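# Pass a board through a wall slot onto two bearers

## Task

Feed the long board through the slot in the grey panel wall, keeping every part of it from going over the top of the wall or around either end. On the far side, rest it flat across the tops of the two wooden bearers so that only the bearers support it. It must not touch the table, the wall or any offcut, and it must run more crosswise than lengthwise on each bearer. Both bearers and all offcuts must finish resting on the table top. The result must stay in place without the robot, which must hold no other loose object at the end. Release everything and move the grippers away before finishing.

## Robot and tools

Robot: two xArm6-style arms with parallel grippers, named left_arm and right_arm. The names do not describe sides of any camera image. Each arm has six revolute joints in this column order: waist, shoulder, elbow, forearm roll, wrist pitch, wrist roll. A gripper opening value follows the six joints.

Frame: a single scene frame is used for every pose in the results. Its origin is on the table top midway between the arms. +x points out over the table, +z points up, and left_arm sits on the +y side. The arm base roots are at left_arm (-0.020, +0.277, 0) m with quat_wxyz (+1.000, 0, 0, +0.001), and right_arm (+0.010, -0.431, 0) m with quat_wxyz (+0.998, 0, 0, +0.059).

execute_actions takes an "actions" list holding zero or one item, plus an optional "pictures" boolean.
- Empty list {"actions": []}: commands nothing and returns the current state with camera images.
- Move: {"actions": [{"rows": [[...]], "steps": N}]}. Each row holds exactly 14 numbers covering both arms, even if only one arm should move. The order is left_arm's six joint targets, then left_arm's opening, then right_arm's six joint targets, then right_arm's opening. Joint values are absolute target angles in radians, in the same convention as the Joint positions line. They are not offsets. Opening runs from -1 (closed) to +1 (fully open). One row is applied per control step, each step being 1/30 s. Up to 15 rows and 15 steps are allowed, with 15 as the default step count. If the rows run out, the final row repeats. A move needs at least 7 steps. Its result is reported 7 steps before the move finishes, and those remaining steps run while you compose the next reply.
- Wait: {"actions": [{"steps": N}]} with N up to 300. It sends nothing new and returns once N steps have passed since the previous result. Your reply time counts toward N.

Joint ranges in radians, identical for both arms: waist -6.283..6.283, shoulder -2.059..2.094, elbow -3.927..0.192, forearm roll -6.283..6.283, wrist pitch -1.693..3.142, wrist roll -6.283..6.283. A call is refused, and nothing at all is sent, if a target exceeds a range end by more than 0.010 rad and also lies further out than that joint's current angle. The true ends can differ by up to 0.010 rad from the listed values. Targets beyond the true end are clipped to it, and the result then reports "joint sent to its limit". That line can refer to an earlier move.

Motion limits: joint targets move at up to 3.14 rad/s and take 0.16 s to reach full speed. All joints of one arm are timed together. On each step a target is kept within 0.623 rad of the measured angle. If a row would move the gripper more than 70 mm from where it now is, that arm's targets are pulled back toward the measured angles. Distant goals therefore need several calls. Between calls the arms keep heading for the last row sent until they settle.

Result contents:
- Each arm's end_effector_position (m) and end_effector_quat_wxyz in the scene frame, with linear and angular velocities. This point lies between the closed finger pads, roughly 2 cm behind the fingertips. The reported value grows less accurate at long reach.
- Joint positions (rad) and Joint velocities, one block per arm, each ending with the pad gap in m. The gap is 0.084 when fully open.
- grip_measured: the measured opening on the command scale.
- Joint torques.
- HELD: marks steps on which a row was partly or wholly withheld.
- "joint command not followed": the clearance check changed targets.
- MOTOR HOT, OVER-TEMPERATURE FAULT and TORQUE FAULT warnings.

Gripper: the fingers point along the gripper's +z axis and close along its y axis. While closing, the fingertips advance about 10 mm. To keep something held, command an opening clearly below grip_measured; a lower command squeezes harder, up to about 24 N per pad. Echoing grip_measured back still presses lightly on items up to about 6 cm wide, but wider items may slip. Closing fast can strike hard.

Cameras: cam_head_left, cam_head_right, cam_high, cam_low, cam_left_wrist and cam_right_wrist, each 896x504. The calibration lines in the task give K, distortion and T_world_to_cam, meaning world to camera, in OpenCV form. These may be off by a few degrees and millimetres. Wrist camera poses follow the arm's joint readings. Images come back only with an empty action list or with "pictures": true.

zoom_image: {"camera": name, "region": [x0, y0, x1, y1]}. Pixel coordinates are measured from the top-left corner, and the region can be at most 504x504. It returns a sharper crop of that camera's most recent image.

read_manual: optional "section", where "licences" is the default. It returns licence text only and does not move anything.

finished_scene: {"scene": n}. Replying without a tool call also ends the run.

Things to avoid:
- Letting the board cross over the wall or pass beyond its ends.
- Dropping or knocking anything off the table.
- Tipping the bearers or offcuts so that they no longer rest on the table.
- Letting the arms collide or press on each other.
- Pushing hard into objects. Load limits are 47.5 N m for waist and shoulder, 28.5 for elbow and forearm roll, and 19 for both wrist joints, with held weight included. Exceeding them triggers a torque fault stop of about 10 s.
- Holding loads for a long time, which heats the motors and can brake an arm.

Loose objects may occasionally receive a small push. Finish with both grippers open and clear of the board.

Each tool is called after "Request:" as name([rows], argument=value, ...), one row to a line, values as JSON.

## Session

Request:
execute_actions(actions=[])

Scene clock: 0.00 s of 4900.00 s.
left_arm: end_effector_position=(+0.3969, +0.4571, +0.1231) grip_measured=+1.00 end_effector_quat_wxyz=(+0.123, +0.214, +0.959, +0.138) end_effector_velocity=(+0.000, +0.000, +0.000) end_effector_angular_velocity=(+0.001, -0.001, -0.001) | right_arm: end_effector_position=(+0.2783, -0.7537, +0.2982) grip_measured=+1.00 end_effector_quat_wxyz=(+0.036, -0.483, +0.874, +0.040) end_effector_velocity=(-0.000, -0.000, +0.001) end_effector_angular_velocity=(-0.001, -0.001, -0.001)
Joint positions: left_arm=[ 0.403 -0.102 -0.558  0.263  0.306 -2.534  0.084] | right_arm=[-1.042 -0.153 -1.188  0.084  1.411  1.191  0.084]
Joint velocities: left_arm=[ 0.    -0.001  0.     0.    -0.001  0.001 -0.   ] | right_arm=[-0.    -0.002 -0.    -0.     0.     0.001  0.   ]
Joint torques (N m, as the arm reports them, + toward a larger angle): no reading

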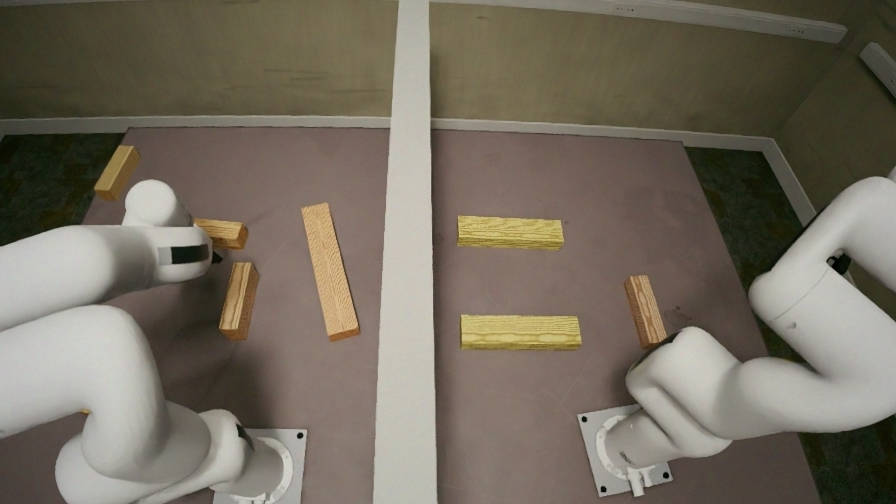

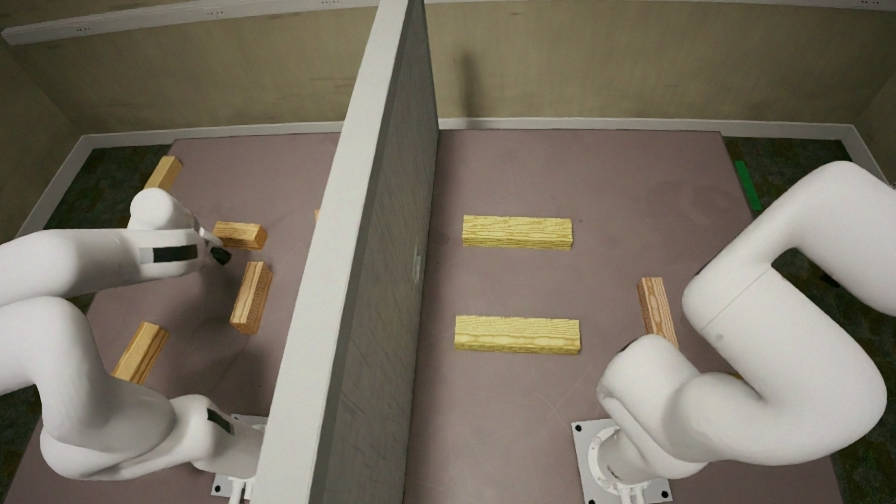

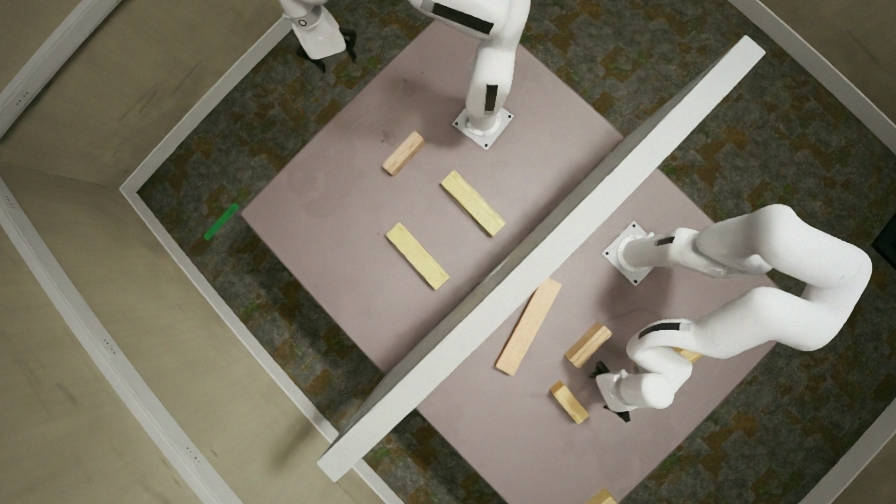

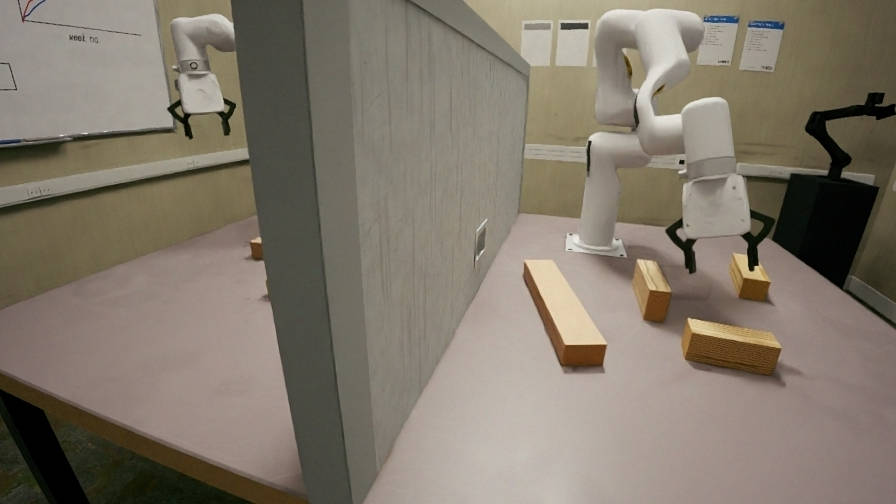

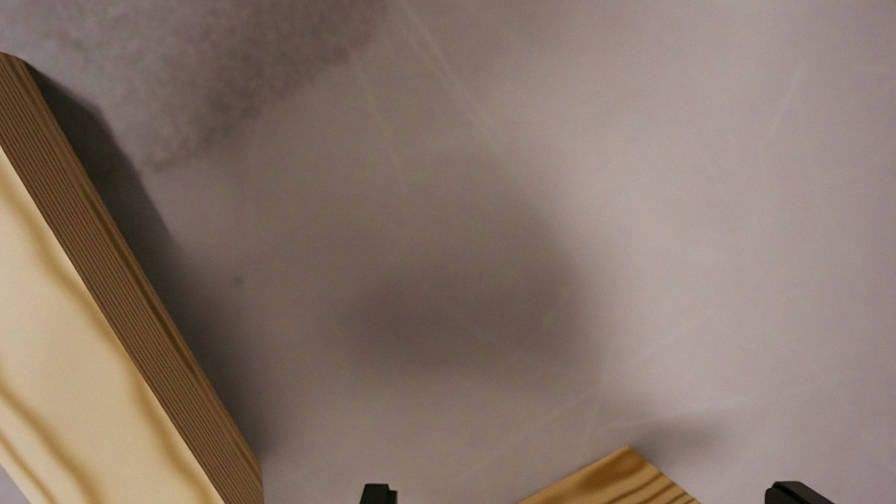

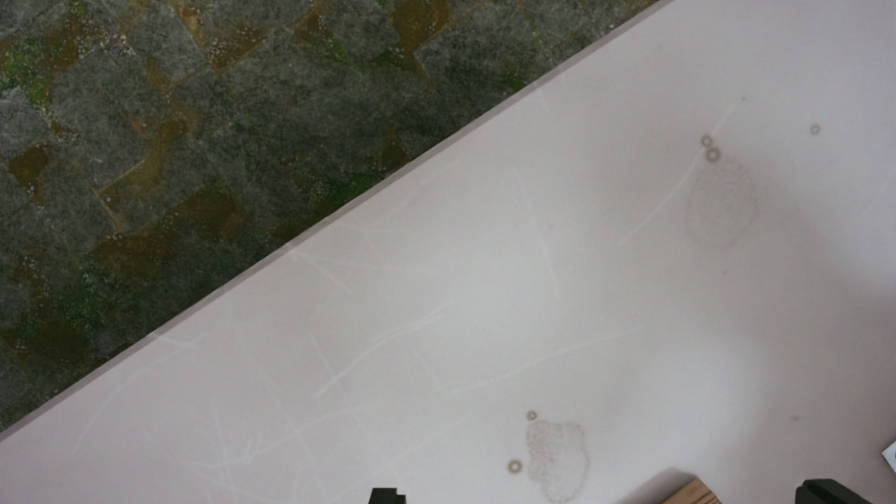

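Request:
zoom_image(camera="cam_low", region=[420, 190, 640, 380])

Request:
zoom_image(camera="cam_head_right", region=[360, 200, 600, 370])

Request:
zoom_image(camera="cam_head_left", region=[180, 180, 460, 360])

Region (420, 190, 640, 380) of cam_low's 896x504 image, scaled by 2.291, with more detail than that image has; it fills the top 435 rows of this view, and the rest is white.

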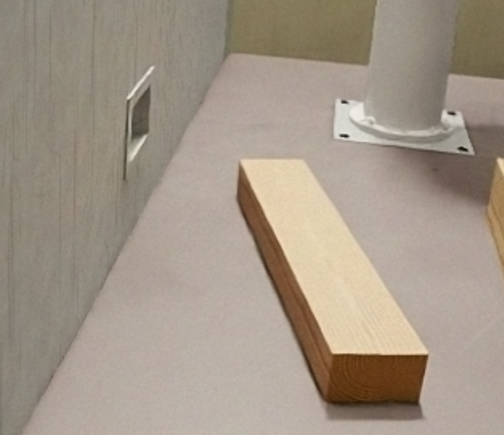

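Region (360, 200, 600, 370) of cam_head_right's 896x504 image, scaled by 2.100, with more detail than that image has; it fills the top 357 rows of this view, and the rest is white.

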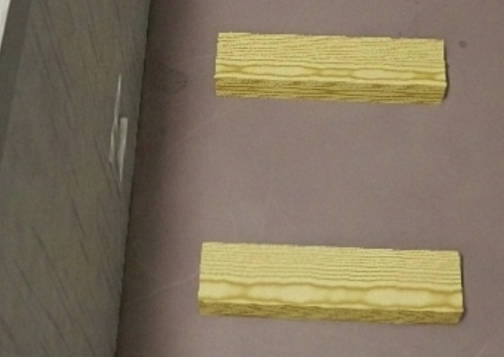

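Region (180, 180, 460, 360) of cam_head_left's 896x504 image, scaled by 1.800, with more detail than that image has; it fills the top 324 rows of this view, and the rest is white.

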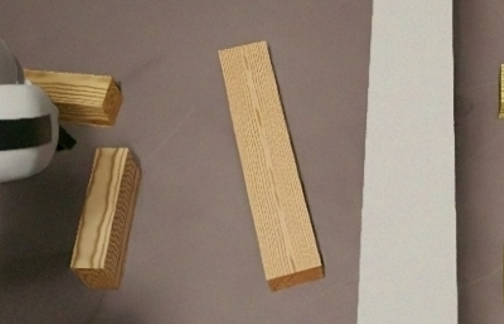

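Request:
execute_actions([
  {"rows": [[-0.141,0.21,-1.0765,0,0.867,-0.441,1,-0.118,0.689,-0.689,-1.571,-1.571,3.14,1]], "steps": 15},
])

Request:
execute_actions([
  {"steps": 40},
], pictures=true)

Scene clock: 4.20 s of 4900.00 s.
left_arm: end_effector_position=(+0.4397, +0.3924, +0.1222) grip_measured=+1.00 end_effector_quat_wxyz=(+0.078, +0.362, +0.923, +0.104) end_effector_velocity=(+0.166, -0.352, -0.011) end_effector_angular_velocity=(-0.007, +0.656, -1.623) | right_arm: end_effector_position=(+0.2970, -0.7394, +0.2123) grip_measured=+1.00 end_effector_quat_wxyz=(-0.040, -0.495, +0.864, +0.075) end_effector_velocity=(+0.093, +0.088, -0.374) end_effector_angular_velocity=(-0.193, +0.705, +0.304)
Joint positions: left_arm=[ 0.224  0.    -0.73   0.176  0.49  -2.313  0.084] | right_arm=[-0.917 -0.027 -1.091 -0.042  1.284  1.318  0.084]
Joint velocities: left_arm=[-0.842  0.483 -0.794 -0.406  0.865  1.225 -0.   ] | right_arm=[ 0.613  0.6    0.393 -0.612 -0.615  0.609  0.   ]
Joint torques (N m, as the arm reports them, + toward a larger angle): left_arm=[  2.62 -25.41 -10.18   1.24  -1.44  -0.03] | right_arm=[ -1.47 -26.74 -15.45  -0.73  -2.22   0.09]
Steps of this call (steps 1 to 90: nothing new was sent; then 0.93 s passed at rest; steps 91 to 98: the first 8 steps of this action). Readings (joint positions):
91: left_arm=[0.403 -0.102 -0.558 0.262 0.307 -2.533] | right_arm=[-1.042 -0.152 -1.188 0.084 1.410 1.192]
92: left_arm=[0.399 -0.100 -0.563 0.260 0.313 -2.527] | right_arm=[-1.037 -0.149 -1.185 0.077 1.404 1.198]
94: left_arm=[0.355 -0.073 -0.604 0.237 0.362 -2.473] | right_arm=[-1.000 -0.115 -1.161 0.039 1.364 1.237]
98: the state above

Scene clock: 14.80 s of 4900.00 s.
left_arm: end_effector_position=(+0.4738, +0.2082, +0.1199) grip_measured=+1.00 end_effector_quat_wxyz=(-0.000, +0.989, +0.150, -0.000) end_effector_velocity=(+0.000, -0.000, +0.000) end_effector_angular_velocity=(-0.000, -0.001, -0.000) | right_arm: end_effector_position=(+0.3646, -0.6582, +0.0440) grip_measured=+1.00 end_effector_quat_wxyz=(-0.197, -0.606, +0.771, -0.001) end_effector_velocity=(+0.000, -0.000, +0.000) end_effector_angular_velocity=(-0.001, -0.002, -0.001)
Joint positions: left_arm=[-0.141  0.21  -1.076  0.     0.867 -0.441  0.084] | right_arm=[-0.534  0.265 -0.899 -0.46   0.879  1.733  0.084]
Joint velocities: left_arm=[-0.    -0.001  0.    -0.    -0.001  0.     0.   ] | right_arm=[ 0.    -0.001 -0.001 -0.     0.     0.002 -0.   ]
Joint torques (N m, as the arm reports them, + toward a larger angle): left_arm=[  1.32 -31.49 -11.68   1.18  -1.16  -0.23] | right_arm=[ -1.46 -29.65 -12.97  -0.8   -1.84   0.3 ]
TORQUE FAULT: the external load on joint 2 (shoulder) of the right arm reached its load limit, and that arm stopped for 10 seconds. A torque fault stops only its own arm. That arm's remaining commands of this call were not run. Joint 2 (shoulder) of that arm moved back by up to 3 degrees. That arm holds there, with its grip as last carried out, and accepts commands again: back off and push less far. That arm stops again, at the same cost, whenever a joint's load reaches its limit.
Kept back: nothing.
The stop of the right arm began at step 18 of this call (marked STOPPED below). From that step on that arm followed nothing that you had sent. Nothing is kept back now, and the robot has no last target.
Steps of this call (steps 1 to 7: the last 7 steps of your previous action; steps 8 to 40: the robot went on to your last target; steps 41 to 318: the stop continued). Readings (joint positions):
1: left_arm=[0.197 0.016 -0.756 0.163 0.519 -2.271] | right_arm=[-0.896 -0.007 -1.078 -0.063 1.263 1.338]
2: left_arm=[0.170 0.032 -0.781 0.150 0.547 -2.227] | right_arm=[-0.875 0.014 -1.065 -0.084 1.242 1.359]
4: left_arm=[0.117 0.062 -0.831 0.125 0.600 -2.132] | right_arm=[-0.832 0.058 -1.037 -0.127 1.200 1.402]
8: left_arm=[0.021 0.117 -0.922 0.079 0.699 -1.904] | right_arm=[-0.743 0.146 -0.988 -0.216 1.111 1.491]
18: left_arm=[-0.130 0.203 -1.065 0.006 0.855 -1.030] | right_arm=[-0.527 0.315 -0.905 -0.463 0.877 1.735] STOPPED (the right arm)
318: the state above
camera_calibration (this result's frames):
cam_left_wrist: T_world_to_cam=[[0.301228, -0.953528, 0.00679157, 0.0901178], [-0.953548, -0.301199, 0.00501535, 0.585803], [-0.00273667, -0.00798686, -0.999964, 0.255049], [0, 0, 0, 1]] pos_world=[0.532144, 0.26441, 0.25149]
cam_right_wrist: T_world_to_cam=[[-0.935421, 0.272823, 0.224842, 0.544998], [0.200097, 0.932883, -0.299485, 0.620116], [-0.291458, -0.235154, -0.92723, 0.119548], [0, 0, 0, 1]] pos_world=[0.420563, -0.699071, 0.174025]

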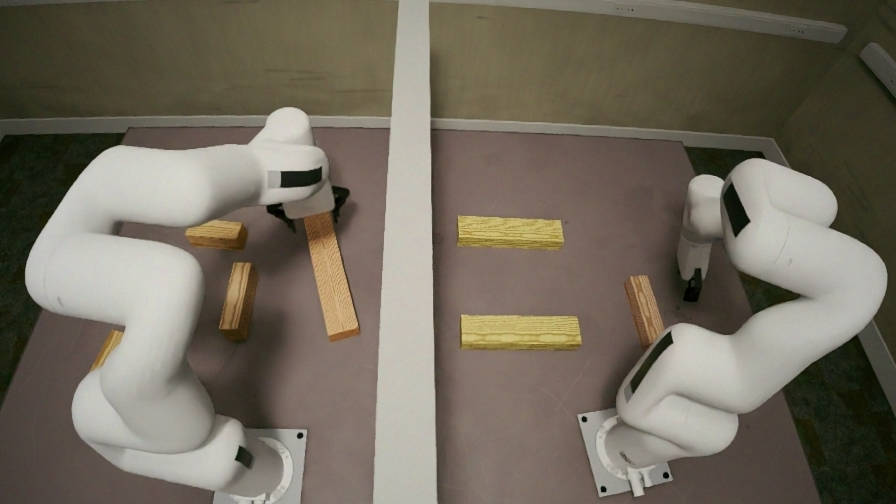

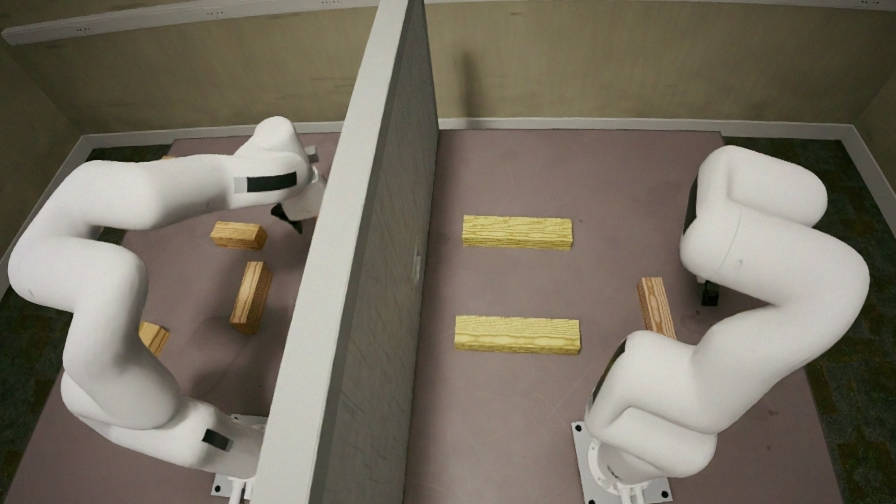

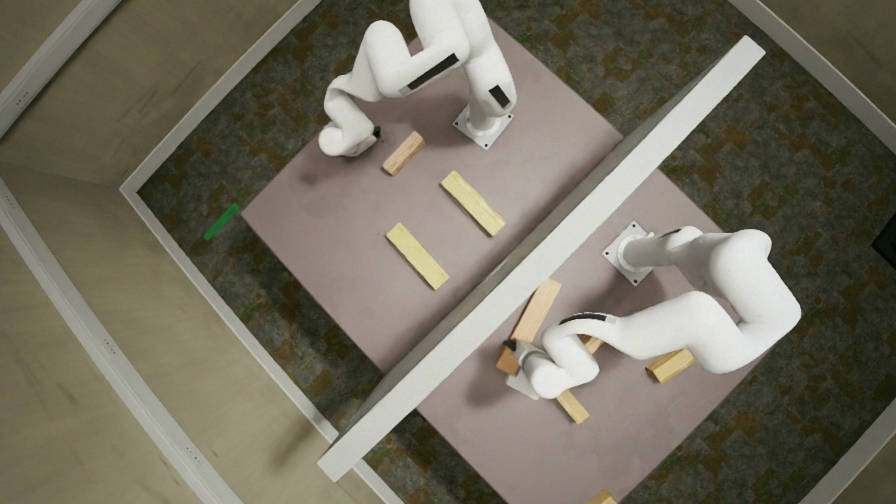

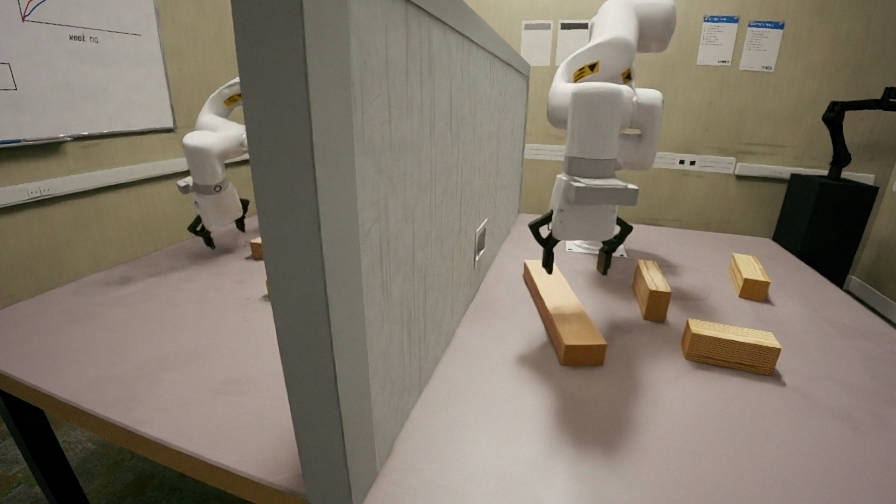

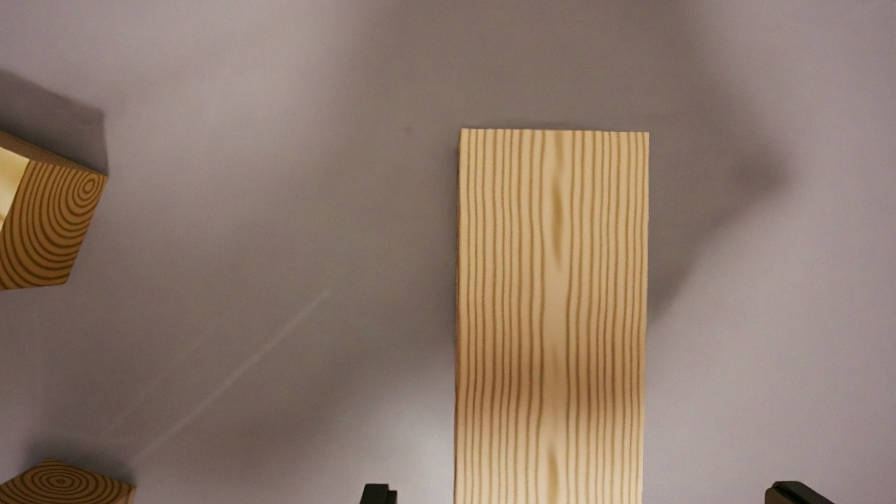

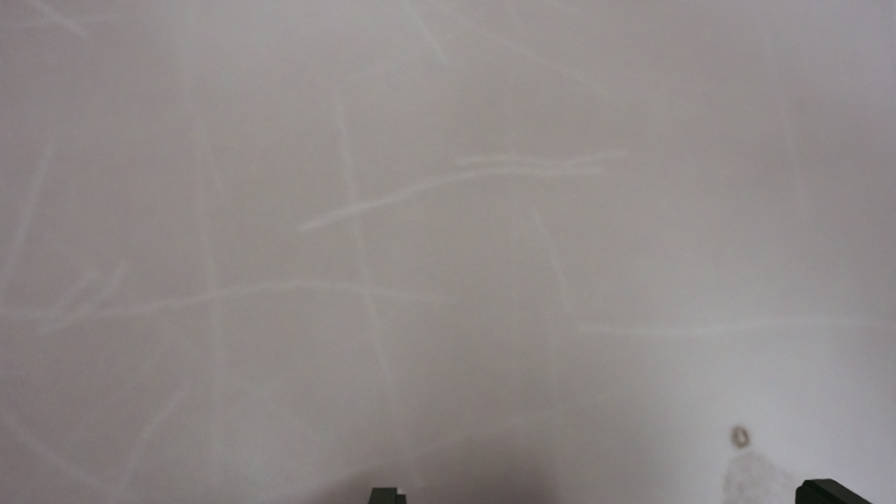

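Request:
execute_actions([
  {"rows": [[-0.147,0.404,-1.0227,0,0.6187,-0.432,1,-0.534,-0.15,-0.9,-0.46,0.879,1.733,1]], "steps": 15},
])

Request:
execute_actions([
  {"rows": [[-0.147,0.404,-1.0227,0,0.6187,-0.432,1,-0.118,-0.15,-0.689,-1.571,-1.571,3.14,1]], "steps": 15},
])

Request:
execute_actions([
  {"rows": [[-0.147,0.404,-1.0227,0,0.6187,-0.432,0.6,-0.118,-0.15,-0.689,-1.571,-1.571,3.14,1],[-0.147,0.404,-1.0227,0,0.6187,-0.432,0.4,-0.118,-0.15,-0.689,-1.571,-1.571,3.14,1],[-0.147,0.404,-1.0227,0,0.6187,-0.432,0.2,-0.118,-0.15,-0.689,-1.571,-1.571,3.14,1],[-0.147,0.404,-1.0227,0,0.6187,-0.432,-0.2,-0.118,-0.15,-0.689,-1.571,-1.571,3.14,1],[-0.147,0.404,-1.0227,0,0.6187,-0.432,-1,-0.118,-0.15,-0.689,-1.571,-1.571,3.14,1]], "steps": 15},
])

Scene clock: 15.87 s of 4900.00 s.
left_arm: end_effector_position=(+0.4716, +0.2061, +0.0399) grip_measured=+1.00 end_effector_quat_wxyz=(-0.002, +0.989, +0.144, -0.006) end_effector_velocity=(-0.079, +0.001, -0.347) end_effector_angular_velocity=(+0.023, +0.161, -0.047) | right_arm: end_effector_position=(+0.3968, -0.6723, +0.1242) grip_measured=+1.00 end_effector_quat_wxyz=(-0.153, -0.596, +0.784, -0.082) end_effector_velocity=(+0.112, -0.049, +0.396) end_effector_angular_velocity=(-0.354, -0.800, -0.002)
Joint positions: left_arm=[-0.146  0.364 -1.029  0.     0.677 -0.434  0.084] | right_arm=[-0.534  0.084 -0.903 -0.46   0.879  1.733  0.084]
Joint velocities: left_arm=[-0.02   0.637  0.239  0.001 -0.713  0.026 -0.   ] | right_arm=[ 0.001 -0.883  0.007 -0.001  0.002  0.003 -0.   ]
Joint torques (N m, as the arm reports them, + toward a larger angle): left_arm=[  1.43 -47.83 -14.9    1.27  -1.38  -0.2 ] | right_arm=[ -1.42 -25.47 -12.75  -0.85  -1.93   0.26]
Steps of this call (steps 1 to 24: nothing new was sent; steps 25 to 32: the first 8 steps of this action). Readings (joint positions):
25: left_arm=[-0.141 0.210 -1.076 -0.000 0.867 -0.441] | right_arm=[-0.534 0.265 -0.899 -0.460 0.879 1.733]
26: left_arm=[-0.141 0.214 -1.076 -0.000 0.860 -0.441] | right_arm=[-0.534 0.261 -0.898 -0.460 0.879 1.733]
28: left_arm=[-0.142 0.250 -1.072 -0.000 0.806 -0.439] | right_arm=[-0.534 0.216 -0.892 -0.459 0.881 1.733]
32: the state above

Scene clock: 16.37 s of 4900.00 s.
left_arm: end_effector_position=(+0.4737, +0.2052, +0.0224) grip_measured=+1.00 end_effector_quat_wxyz=(+0.000, +0.990, +0.143, +0.000) end_effector_velocity=(-0.001, -0.000, -0.002) end_effector_angular_velocity=(+0.000, +0.003, -0.001) | right_arm: end_effector_position=(+0.4737, -0.6267, +0.2258) grip_measured=+1.00 end_effector_quat_wxyz=(-0.056, -0.615, +0.737, -0.275) end_effector_velocity=(+0.287, +0.316, +0.044) end_effector_angular_velocity=(-0.390, -0.974, +0.860)
Joint positions: left_arm=[-0.147  0.403 -1.023 -0.     0.619 -0.432  0.084] | right_arm=[-0.399 -0.138 -0.83  -0.676  0.662  1.949  0.084]
Joint velocities: left_arm=[-0.     0.003  0.001  0.    -0.002  0.    -0.   ] | right_arm=[ 0.589 -0.025  0.288 -1.124 -1.122  1.122  0.   ]
Joint torques (N m, as the arm reports them, + toward a larger angle): left_arm=[  1.27 -33.67 -10.08   1.33  -1.23  -0.19] | right_arm=[ -2.79 -24.43 -16.28  -0.76  -2.89   0.51]
Steps of this call (steps 1 to 7: the last 7 steps of your previous action; steps 8 to 15: the first 8 steps of this action). Readings (joint positions):
8: left_arm=[-0.147 0.401 -1.025 -0.000 0.620 -0.432] | right_arm=[-0.534 -0.132 -0.904 -0.460 0.878 1.733]
9: left_arm=[-0.147 0.402 -1.025 -0.000 0.619 -0.432] | right_arm=[-0.531 -0.139 -0.902 -0.466 0.871 1.740]
11: left_arm=[-0.147 0.402 -1.024 -0.000 0.619 -0.432] | right_arm=[-0.499 -0.139 -0.883 -0.519 0.818 1.793]
15: the state above

Scene clock: 16.87 s of 4900.00 s.
left_arm: end_effector_position=(+0.4739, +0.2051, +0.0224) grip_measured=+0.48 end_effector_quat_wxyz=(+0.000, +0.990, +0.143, +0.001) end_effector_velocity=(-0.000, +0.000, -0.000) end_effector_angular_velocity=(+0.000, +0.001, +0.000) | right_arm: end_effector_position=(+0.5480, -0.4238, +0.2506) grip_measured=+1.00 end_effector_quat_wxyz=(-0.218, +0.684, -0.598, +0.356) end_effector_velocity=(-0.026, +0.451, +0.043) end_effector_angular_velocity=(+1.061, -0.503, +0.852)
Joint positions: left_arm=[-0.147  0.404 -1.023 -0.     0.618 -0.432  0.064] | right_arm=[-0.21  -0.145 -0.735 -1.229  0.063  2.548  0.084]
Joint velocities: left_arm=[0.    0.    0.001 0.    0.    0.    0.   ] | right_arm=[ 0.225 -0.01   0.114 -0.835 -1.287  1.288 -0.   ]
Joint torques (N m, as the arm reports them, + toward a larger angle): left_arm=[  1.88 -32.47  -9.41   1.4   -0.99  -0.12] | right_arm=[ -2.46 -22.44 -15.53   0.46  -2.42   0.44]
Steps of this call (steps 1 to 7: the last 7 steps of your previous action; steps 8 to 15: the first 8 steps of this action). Readings (joint positions):
8: left_arm=[-0.147 0.404 -1.023 -0.000 0.619 -0.432] | right_arm=[-0.276 -0.142 -0.769 -0.986 0.352 2.259]
9: left_arm=[-0.147 0.404 -1.023 -0.000 0.619 -0.432] | right_arm=[-0.265 -0.143 -0.763 -1.026 0.312 2.299]
11: left_arm=[-0.147 0.404 -1.023 -0.000 0.618 -0.432] | right_arm=[-0.244 -0.144 -0.752 -1.102 0.231 2.380]
15: the state above

Request:
execute_actions([
  {"rows": [[-0.147,0.21,-1.0765,0,0.867,-0.432,-1,-0.118,-0.15,-0.689,-1.571,-1.571,3.14,1]], "steps": 15},
])

Request:
execute_actions([
  {"rows": [[0.114,-0.2034,-0.6069,0,0.8103,-0.784,-1,-0.118,-0.15,-0.689,-1.571,-1.571,3.14,1]], "steps": 15},
])

Request:
execute_actions([
  {"steps": 12},
])

Request:
execute_actions([
  {"rows": [[0.114,-0.2034,-0.6069,0,0.8103,-1.455,-1,-0.118,0.689,-0.689,-1.571,-1.571,3.14,1]], "steps": 15},
])

Request:
execute_actions([
  {"steps": 40},
], pictures=true)

Scene clock: 17.63 s of 4900.00 s.
left_arm: end_effector_position=(+0.4782, +0.2048, +0.1004) grip_measured=+0.47 end_effector_quat_wxyz=(+0.001, +0.990, +0.143, +0.004) end_effector_velocity=(+0.050, -0.008, +0.382) end_effector_angular_velocity=(-0.035, -0.228, +0.001) | right_arm: end_effector_position=(+0.3678, -0.1752, +0.3639) grip_measured=+1.00 end_effector_quat_wxyz=(-0.599, +0.699, -0.384, -0.073) end_effector_velocity=(-0.358, +0.089, +0.266) end_effector_angular_velocity=(+1.112, +0.140, +1.321)
Joint positions: left_arm=[-0.147  0.252 -1.069  0.     0.808 -0.432  0.064] | right_arm=[-0.127 -0.15  -0.693 -1.538 -1.112  3.083  0.084]
Joint velocities: left_arm=[-0.001 -0.661 -0.272 -0.002  0.702  0.    -0.   ] | right_arm=[ 0.032 -0.002  0.015 -0.123 -1.696  0.214  0.   ]
Joint torques (N m, as the arm reports them, + toward a larger angle): left_arm=[  0.93 -19.09  -6.92   1.03  -0.82  -0.2 ] | right_arm=[ -1.55 -18.63 -12.94   0.61  -2.72   0.35]
Steps of this call (steps 1 to 7: the last 7 steps of your previous action; steps 8 to 15: the robot went on to your last target; steps 16 to 23: the first 8 steps of this action). Readings (joint positions):
16: left_arm=[-0.147 0.404 -1.023 -0.000 0.619 -0.432] | right_arm=[-0.138 -0.149 -0.699 -1.498 -0.721 3.012]
17: left_arm=[-0.147 0.400 -1.023 0.000 0.626 -0.432] | right_arm=[-0.136 -0.149 -0.698 -1.505 -0.776 3.025]
19: left_arm=[-0.147 0.366 -1.025 0.000 0.681 -0.432] | right_arm=[-0.132 -0.149 -0.696 -1.519 -0.886 3.048]
23: the state above

Scene clock: 18.13 s of 4900.00 s.
left_arm: end_effector_position=(+0.4218, +0.2660, +0.1270) grip_measured=+0.47 end_effector_quat_wxyz=(-0.001, +0.960, +0.279, -0.001) end_effector_velocity=(-0.286, +0.277, +0.023) end_effector_angular_velocity=(+0.002, -0.011, +1.431) | right_arm: end_effector_position=(+0.2706, -0.1794, +0.4355) grip_measured=+1.00 end_effector_quat_wxyz=(+0.660, -0.661, +0.253, +0.252) end_effector_velocity=(-0.005, -0.002, +0.003) end_effector_angular_velocity=(+0.014, +0.004, +0.019)
Joint positions: left_arm=[-0.028  0.024 -0.862  0.     0.841 -0.592  0.064] | right_arm=[-0.118 -0.15  -0.689 -1.571 -1.569  3.14   0.084]
Joint velocities: left_arm=[ 0.61  -0.974  1.093 -0.001 -0.13  -0.821  0.   ] | right_arm=[ 0.001  0.001  0.002 -0.002 -0.023  0.002  0.   ]
Joint torques (N m, as the arm reports them, + toward a larger angle): left_arm=[ -0.2  -28.54 -12.13   1.    -1.14  -0.3 ] | right_arm=[ -1.23 -17.47 -12.36   0.51  -2.38   0.14]
Steps of this call (steps 1 to 7: the last 7 steps of your previous action; steps 8 to 15: the first 8 steps of this action). Readings (joint positions):
8: left_arm=[-0.147 0.213 -1.072 0.000 0.866 -0.432] | right_arm=[-0.119 -0.150 -0.690 -1.567 -1.520 3.134]
9: left_arm=[-0.145 0.208 -1.067 -0.000 0.865 -0.437] | right_arm=[-0.119 -0.150 -0.689 -1.569 -1.540 3.136]
11: left_arm=[-0.119 0.163 -1.017 -0.000 0.858 -0.477] | right_arm=[-0.118 -0.150 -0.689 -1.570 -1.560 3.139]
15: the state above

Scene clock: 18.53 s of 4900.00 s.
left_arm: end_effector_position=(+0.3511, +0.3198, +0.1253) grip_measured=+0.47 end_effector_quat_wxyz=(+0.000, +0.901, +0.433, +0.000) end_effector_velocity=(-0.001, +0.004, +0.005) end_effector_angular_velocity=(+0.002, -0.021, +0.040) | right_arm: end_effector_position=(+0.2701, -0.1796, +0.4359) grip_measured=+1.00 end_effector_quat_wxyz=(+0.660, -0.661, +0.252, +0.253) end_effector_velocity=(-0.000, -0.000, -0.000) end_effector_angular_velocity=(+0.000, -0.001, +0.001)
Joint positions: left_arm=[ 0.112 -0.201 -0.61  -0.     0.81  -0.782  0.064] | right_arm=[-0.118 -0.15  -0.689 -1.571 -1.571  3.14   0.084]
Joint velocities: left_arm=[ 0.011 -0.026  0.016 -0.001 -0.011 -0.028 -0.   ] | right_arm=[ 0.     0.     0.    -0.    -0.001 -0.001  0.   ]
Joint torques (N m, as the arm reports them, + toward a larger angle): left_arm=[  0.62 -21.63 -12.57   1.21  -1.24  -0.23] | right_arm=[ -1.13 -17.57 -12.39   0.53  -2.34   0.2 ]
Kept back: nothing.
Steps of this call (steps 1 to 7: the last 7 steps of your previous action; steps 8 to 12: the robot went on to your last target). Readings (joint positions):
1: left_arm=[-0.007 -0.009 -0.825 0.000 0.837 -0.619] | right_arm=[-0.118 -0.150 -0.689 -1.571 -1.569 3.140]
2: left_arm=[0.013 -0.042 -0.788 0.000 0.832 -0.647] | right_arm=[-0.118 -0.150 -0.689 -1.571 -1.570 3.140]
4: left_arm=[0.055 -0.109 -0.714 0.000 0.823 -0.703] | right_arm=[-0.118 -0.150 -0.689 -1.571 -1.570 3.140]
8: left_arm=[0.106 -0.189 -0.621 0.000 0.814 -0.770] | right_arm=[-0.118 -0.150 -0.689 -1.571 -1.571 3.140]
12: the state above

Scene clock: 18.80 s of 4900.00 s.
left_arm: end_effector_position=(+0.3501, +0.3202, +0.1249) grip_measured=+0.47 end_effector_quat_wxyz=(-0.000, +0.803, +0.596, -0.000) end_effector_velocity=(+0.000, +0.001, +0.001) end_effector_angular_velocity=(-0.001, -0.003, +2.652) | right_arm: end_effector_position=(+0.3029, -0.1796, +0.3685) grip_measured=+1.00 end_effector_quat_wxyz=(+0.625, -0.625, +0.330, +0.330) end_effector_velocity=(+0.129, -0.000, -0.370) end_effector_angular_velocity=(+0.001, +1.263, +0.001)
Joint positions: left_arm=[ 0.113 -0.203 -0.607 -0.     0.81  -1.163  0.064] | right_arm=[-0.118  0.091 -0.689 -1.571 -1.571  3.14   0.084]
Joint velocities: left_arm=[ 0.004 -0.004  0.002 -0.002 -0.001 -2.647  0.   ] | right_arm=[-0.     1.266 -0.003 -0.    -0.002  0.     0.   ]
Joint torques (N m, as the arm reports them, + toward a larger angle): left_arm=[  1.33 -21.89 -12.52   1.04  -1.38   0.37] | right_arm=[ -1.29 -25.47 -11.12   0.29  -2.92   0.19]
Steps of this call (steps 1 to 8: the first 8 steps of this action). Readings (joint positions):
1: left_arm=[0.112 -0.201 -0.610 -0.000 0.810 -0.783] | right_arm=[-0.118 -0.150 -0.689 -1.571 -1.571 3.140]
2: left_arm=[0.112 -0.202 -0.609 -0.000 0.810 -0.791] | right_arm=[-0.118 -0.145 -0.690 -1.571 -1.571 3.140]
4: left_arm=[0.113 -0.202 -0.608 0.000 0.810 -0.850] | right_arm=[-0.118 -0.094 -0.693 -1.571 -1.572 3.140]
8: the state above

Scene clock: 20.13 s of 4900.00 s.
left_arm: end_effector_position=(+0.3499, +0.3204, +0.1250) grip_measured=+0.47 end_effector_quat_wxyz=(+0.000, +0.707, +0.707, -0.000) end_effector_velocity=(-0.000, +0.000, +0.000) end_effector_angular_velocity=(+0.000, +0.001, +0.000) | right_arm: end_effector_position=(+0.3094, -0.1796, +0.1862) grip_measured=+1.00 end_effector_quat_wxyz=(+0.500, -0.501, +0.499, +0.500) end_effector_velocity=(-0.000, +0.000, -0.000) end_effector_angular_velocity=(-0.000, +0.001, +0.001)
Joint positions: left_arm=[ 0.114 -0.203 -0.607 -0.     0.81  -1.455  0.064] | right_arm=[-0.118  0.689 -0.689 -1.571 -1.571  3.14   0.084]
Joint velocities: left_arm=[ 0.    -0.    -0.     0.     0.001 -0.     0.   ] | right_arm=[ 0.001  0.     0.     0.     0.     0.    -0.   ]
Joint torques (N m, as the arm reports them, + toward a larger angle): left_arm=[  1.14 -22.05 -12.65   0.95  -1.47  -0.23] | right_arm=[ -1.25 -27.35  -5.11  -0.7   -3.12   0.24]
Kept back: nothing.
Steps of this call (steps 1 to 7: the last 7 steps of your previous action; steps 8 to 40: the robot went on to your last target). Readings (joint positions):
1: left_arm=[0.114 -0.203 -0.607 -0.000 0.810 -1.246] | right_arm=[-0.118 0.133 -0.689 -1.571 -1.571 3.140]
2: left_arm=[0.114 -0.203 -0.607 -0.000 0.810 -1.317] | right_arm=[-0.118 0.175 -0.689 -1.571 -1.571 3.140]
4: left_arm=[0.114 -0.203 -0.607 -0.000 0.810 -1.406] | right_arm=[-0.118 0.260 -0.689 -1.571 -1.571 3.140]
8: left_arm=[0.114 -0.203 -0.607 0.000 0.810 -1.449] | right_arm=[-0.118 0.430 -0.689 -1.571 -1.571 3.140]
40: the state above
camera_calibration (this result's frames):
cam_left_wrist: T_world_to_cam=[[0.999967, 0.00418754, 0.00700075, -0.317012], [0.00415561, -0.999981, 0.00456824, 0.390309], [0.00701975, -0.004539, -0.999965, 0.256248], [0, 0, 0, 1]] pos_world=[0.313581, 0.392792, 0.256675]
cam_right_wrist: T_world_to_cam=[[-0.999929, 0.00820284, 0.00859497, 0.34346], [0.00852564, -0.0084505, 0.999928, -0.124448], [0.00827488, 0.999931, 0.00837997, 0.302741], [0, 0, 0, 1]] pos_world=[0.341991, -0.306589, 0.11895]

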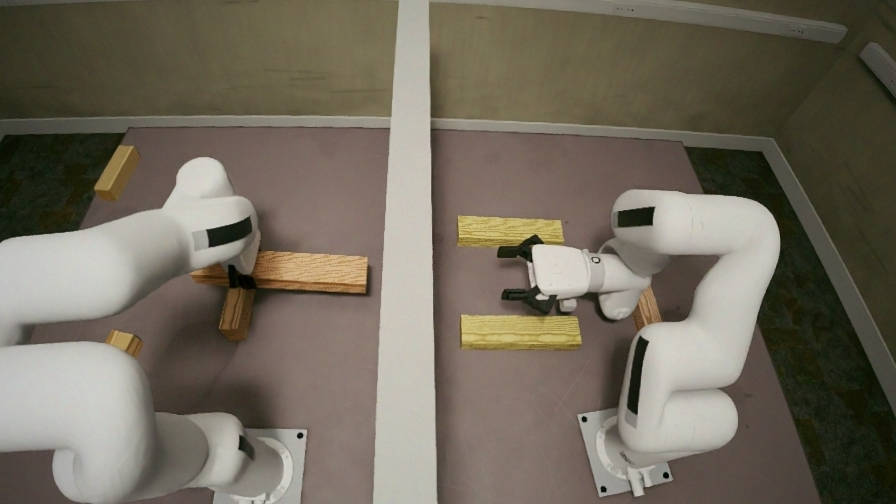

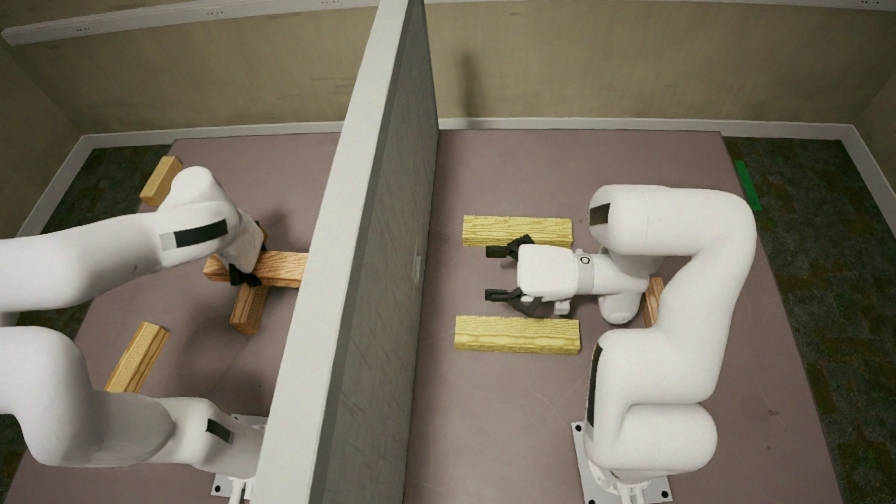

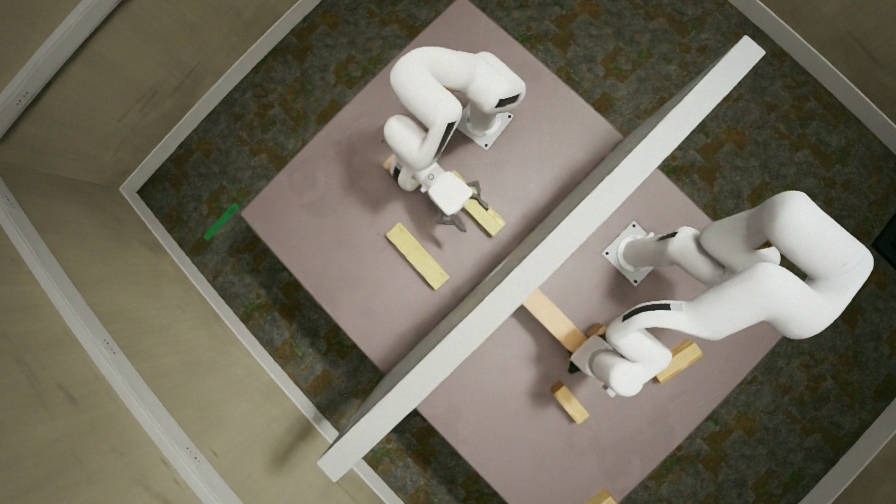

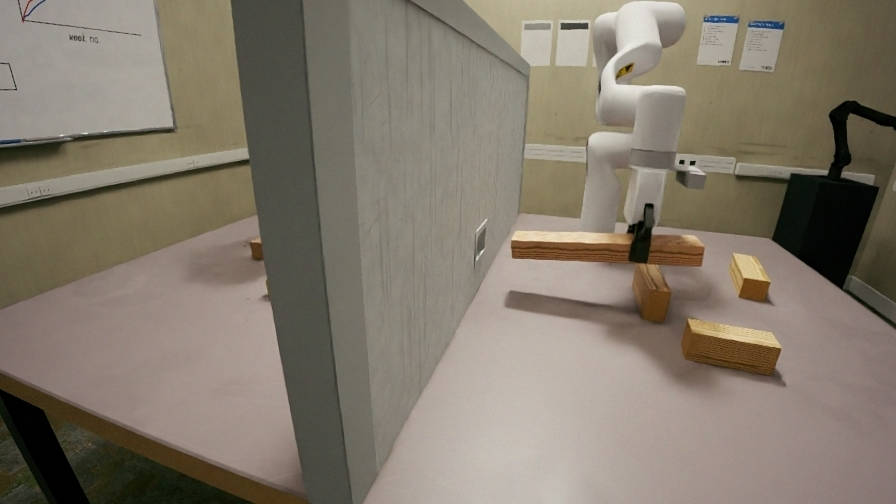

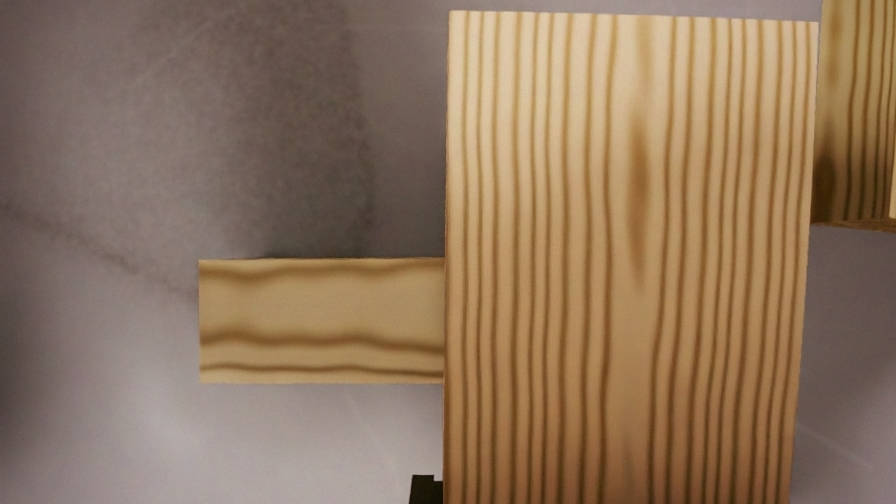

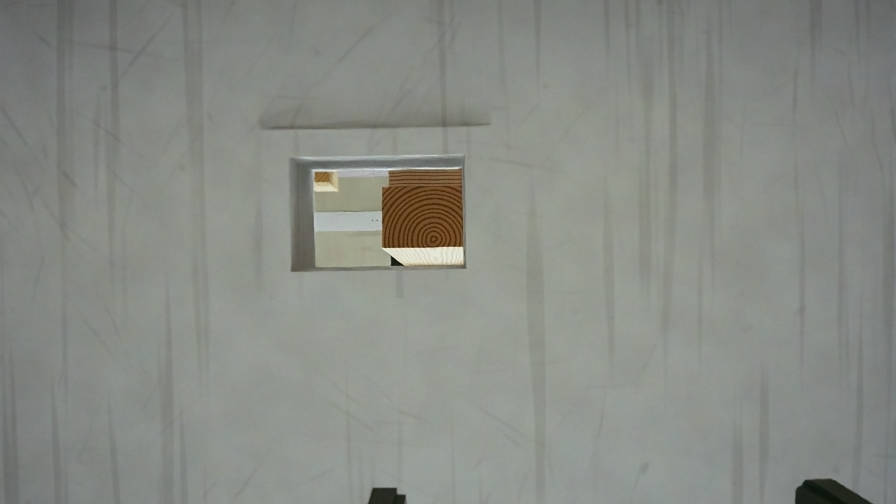

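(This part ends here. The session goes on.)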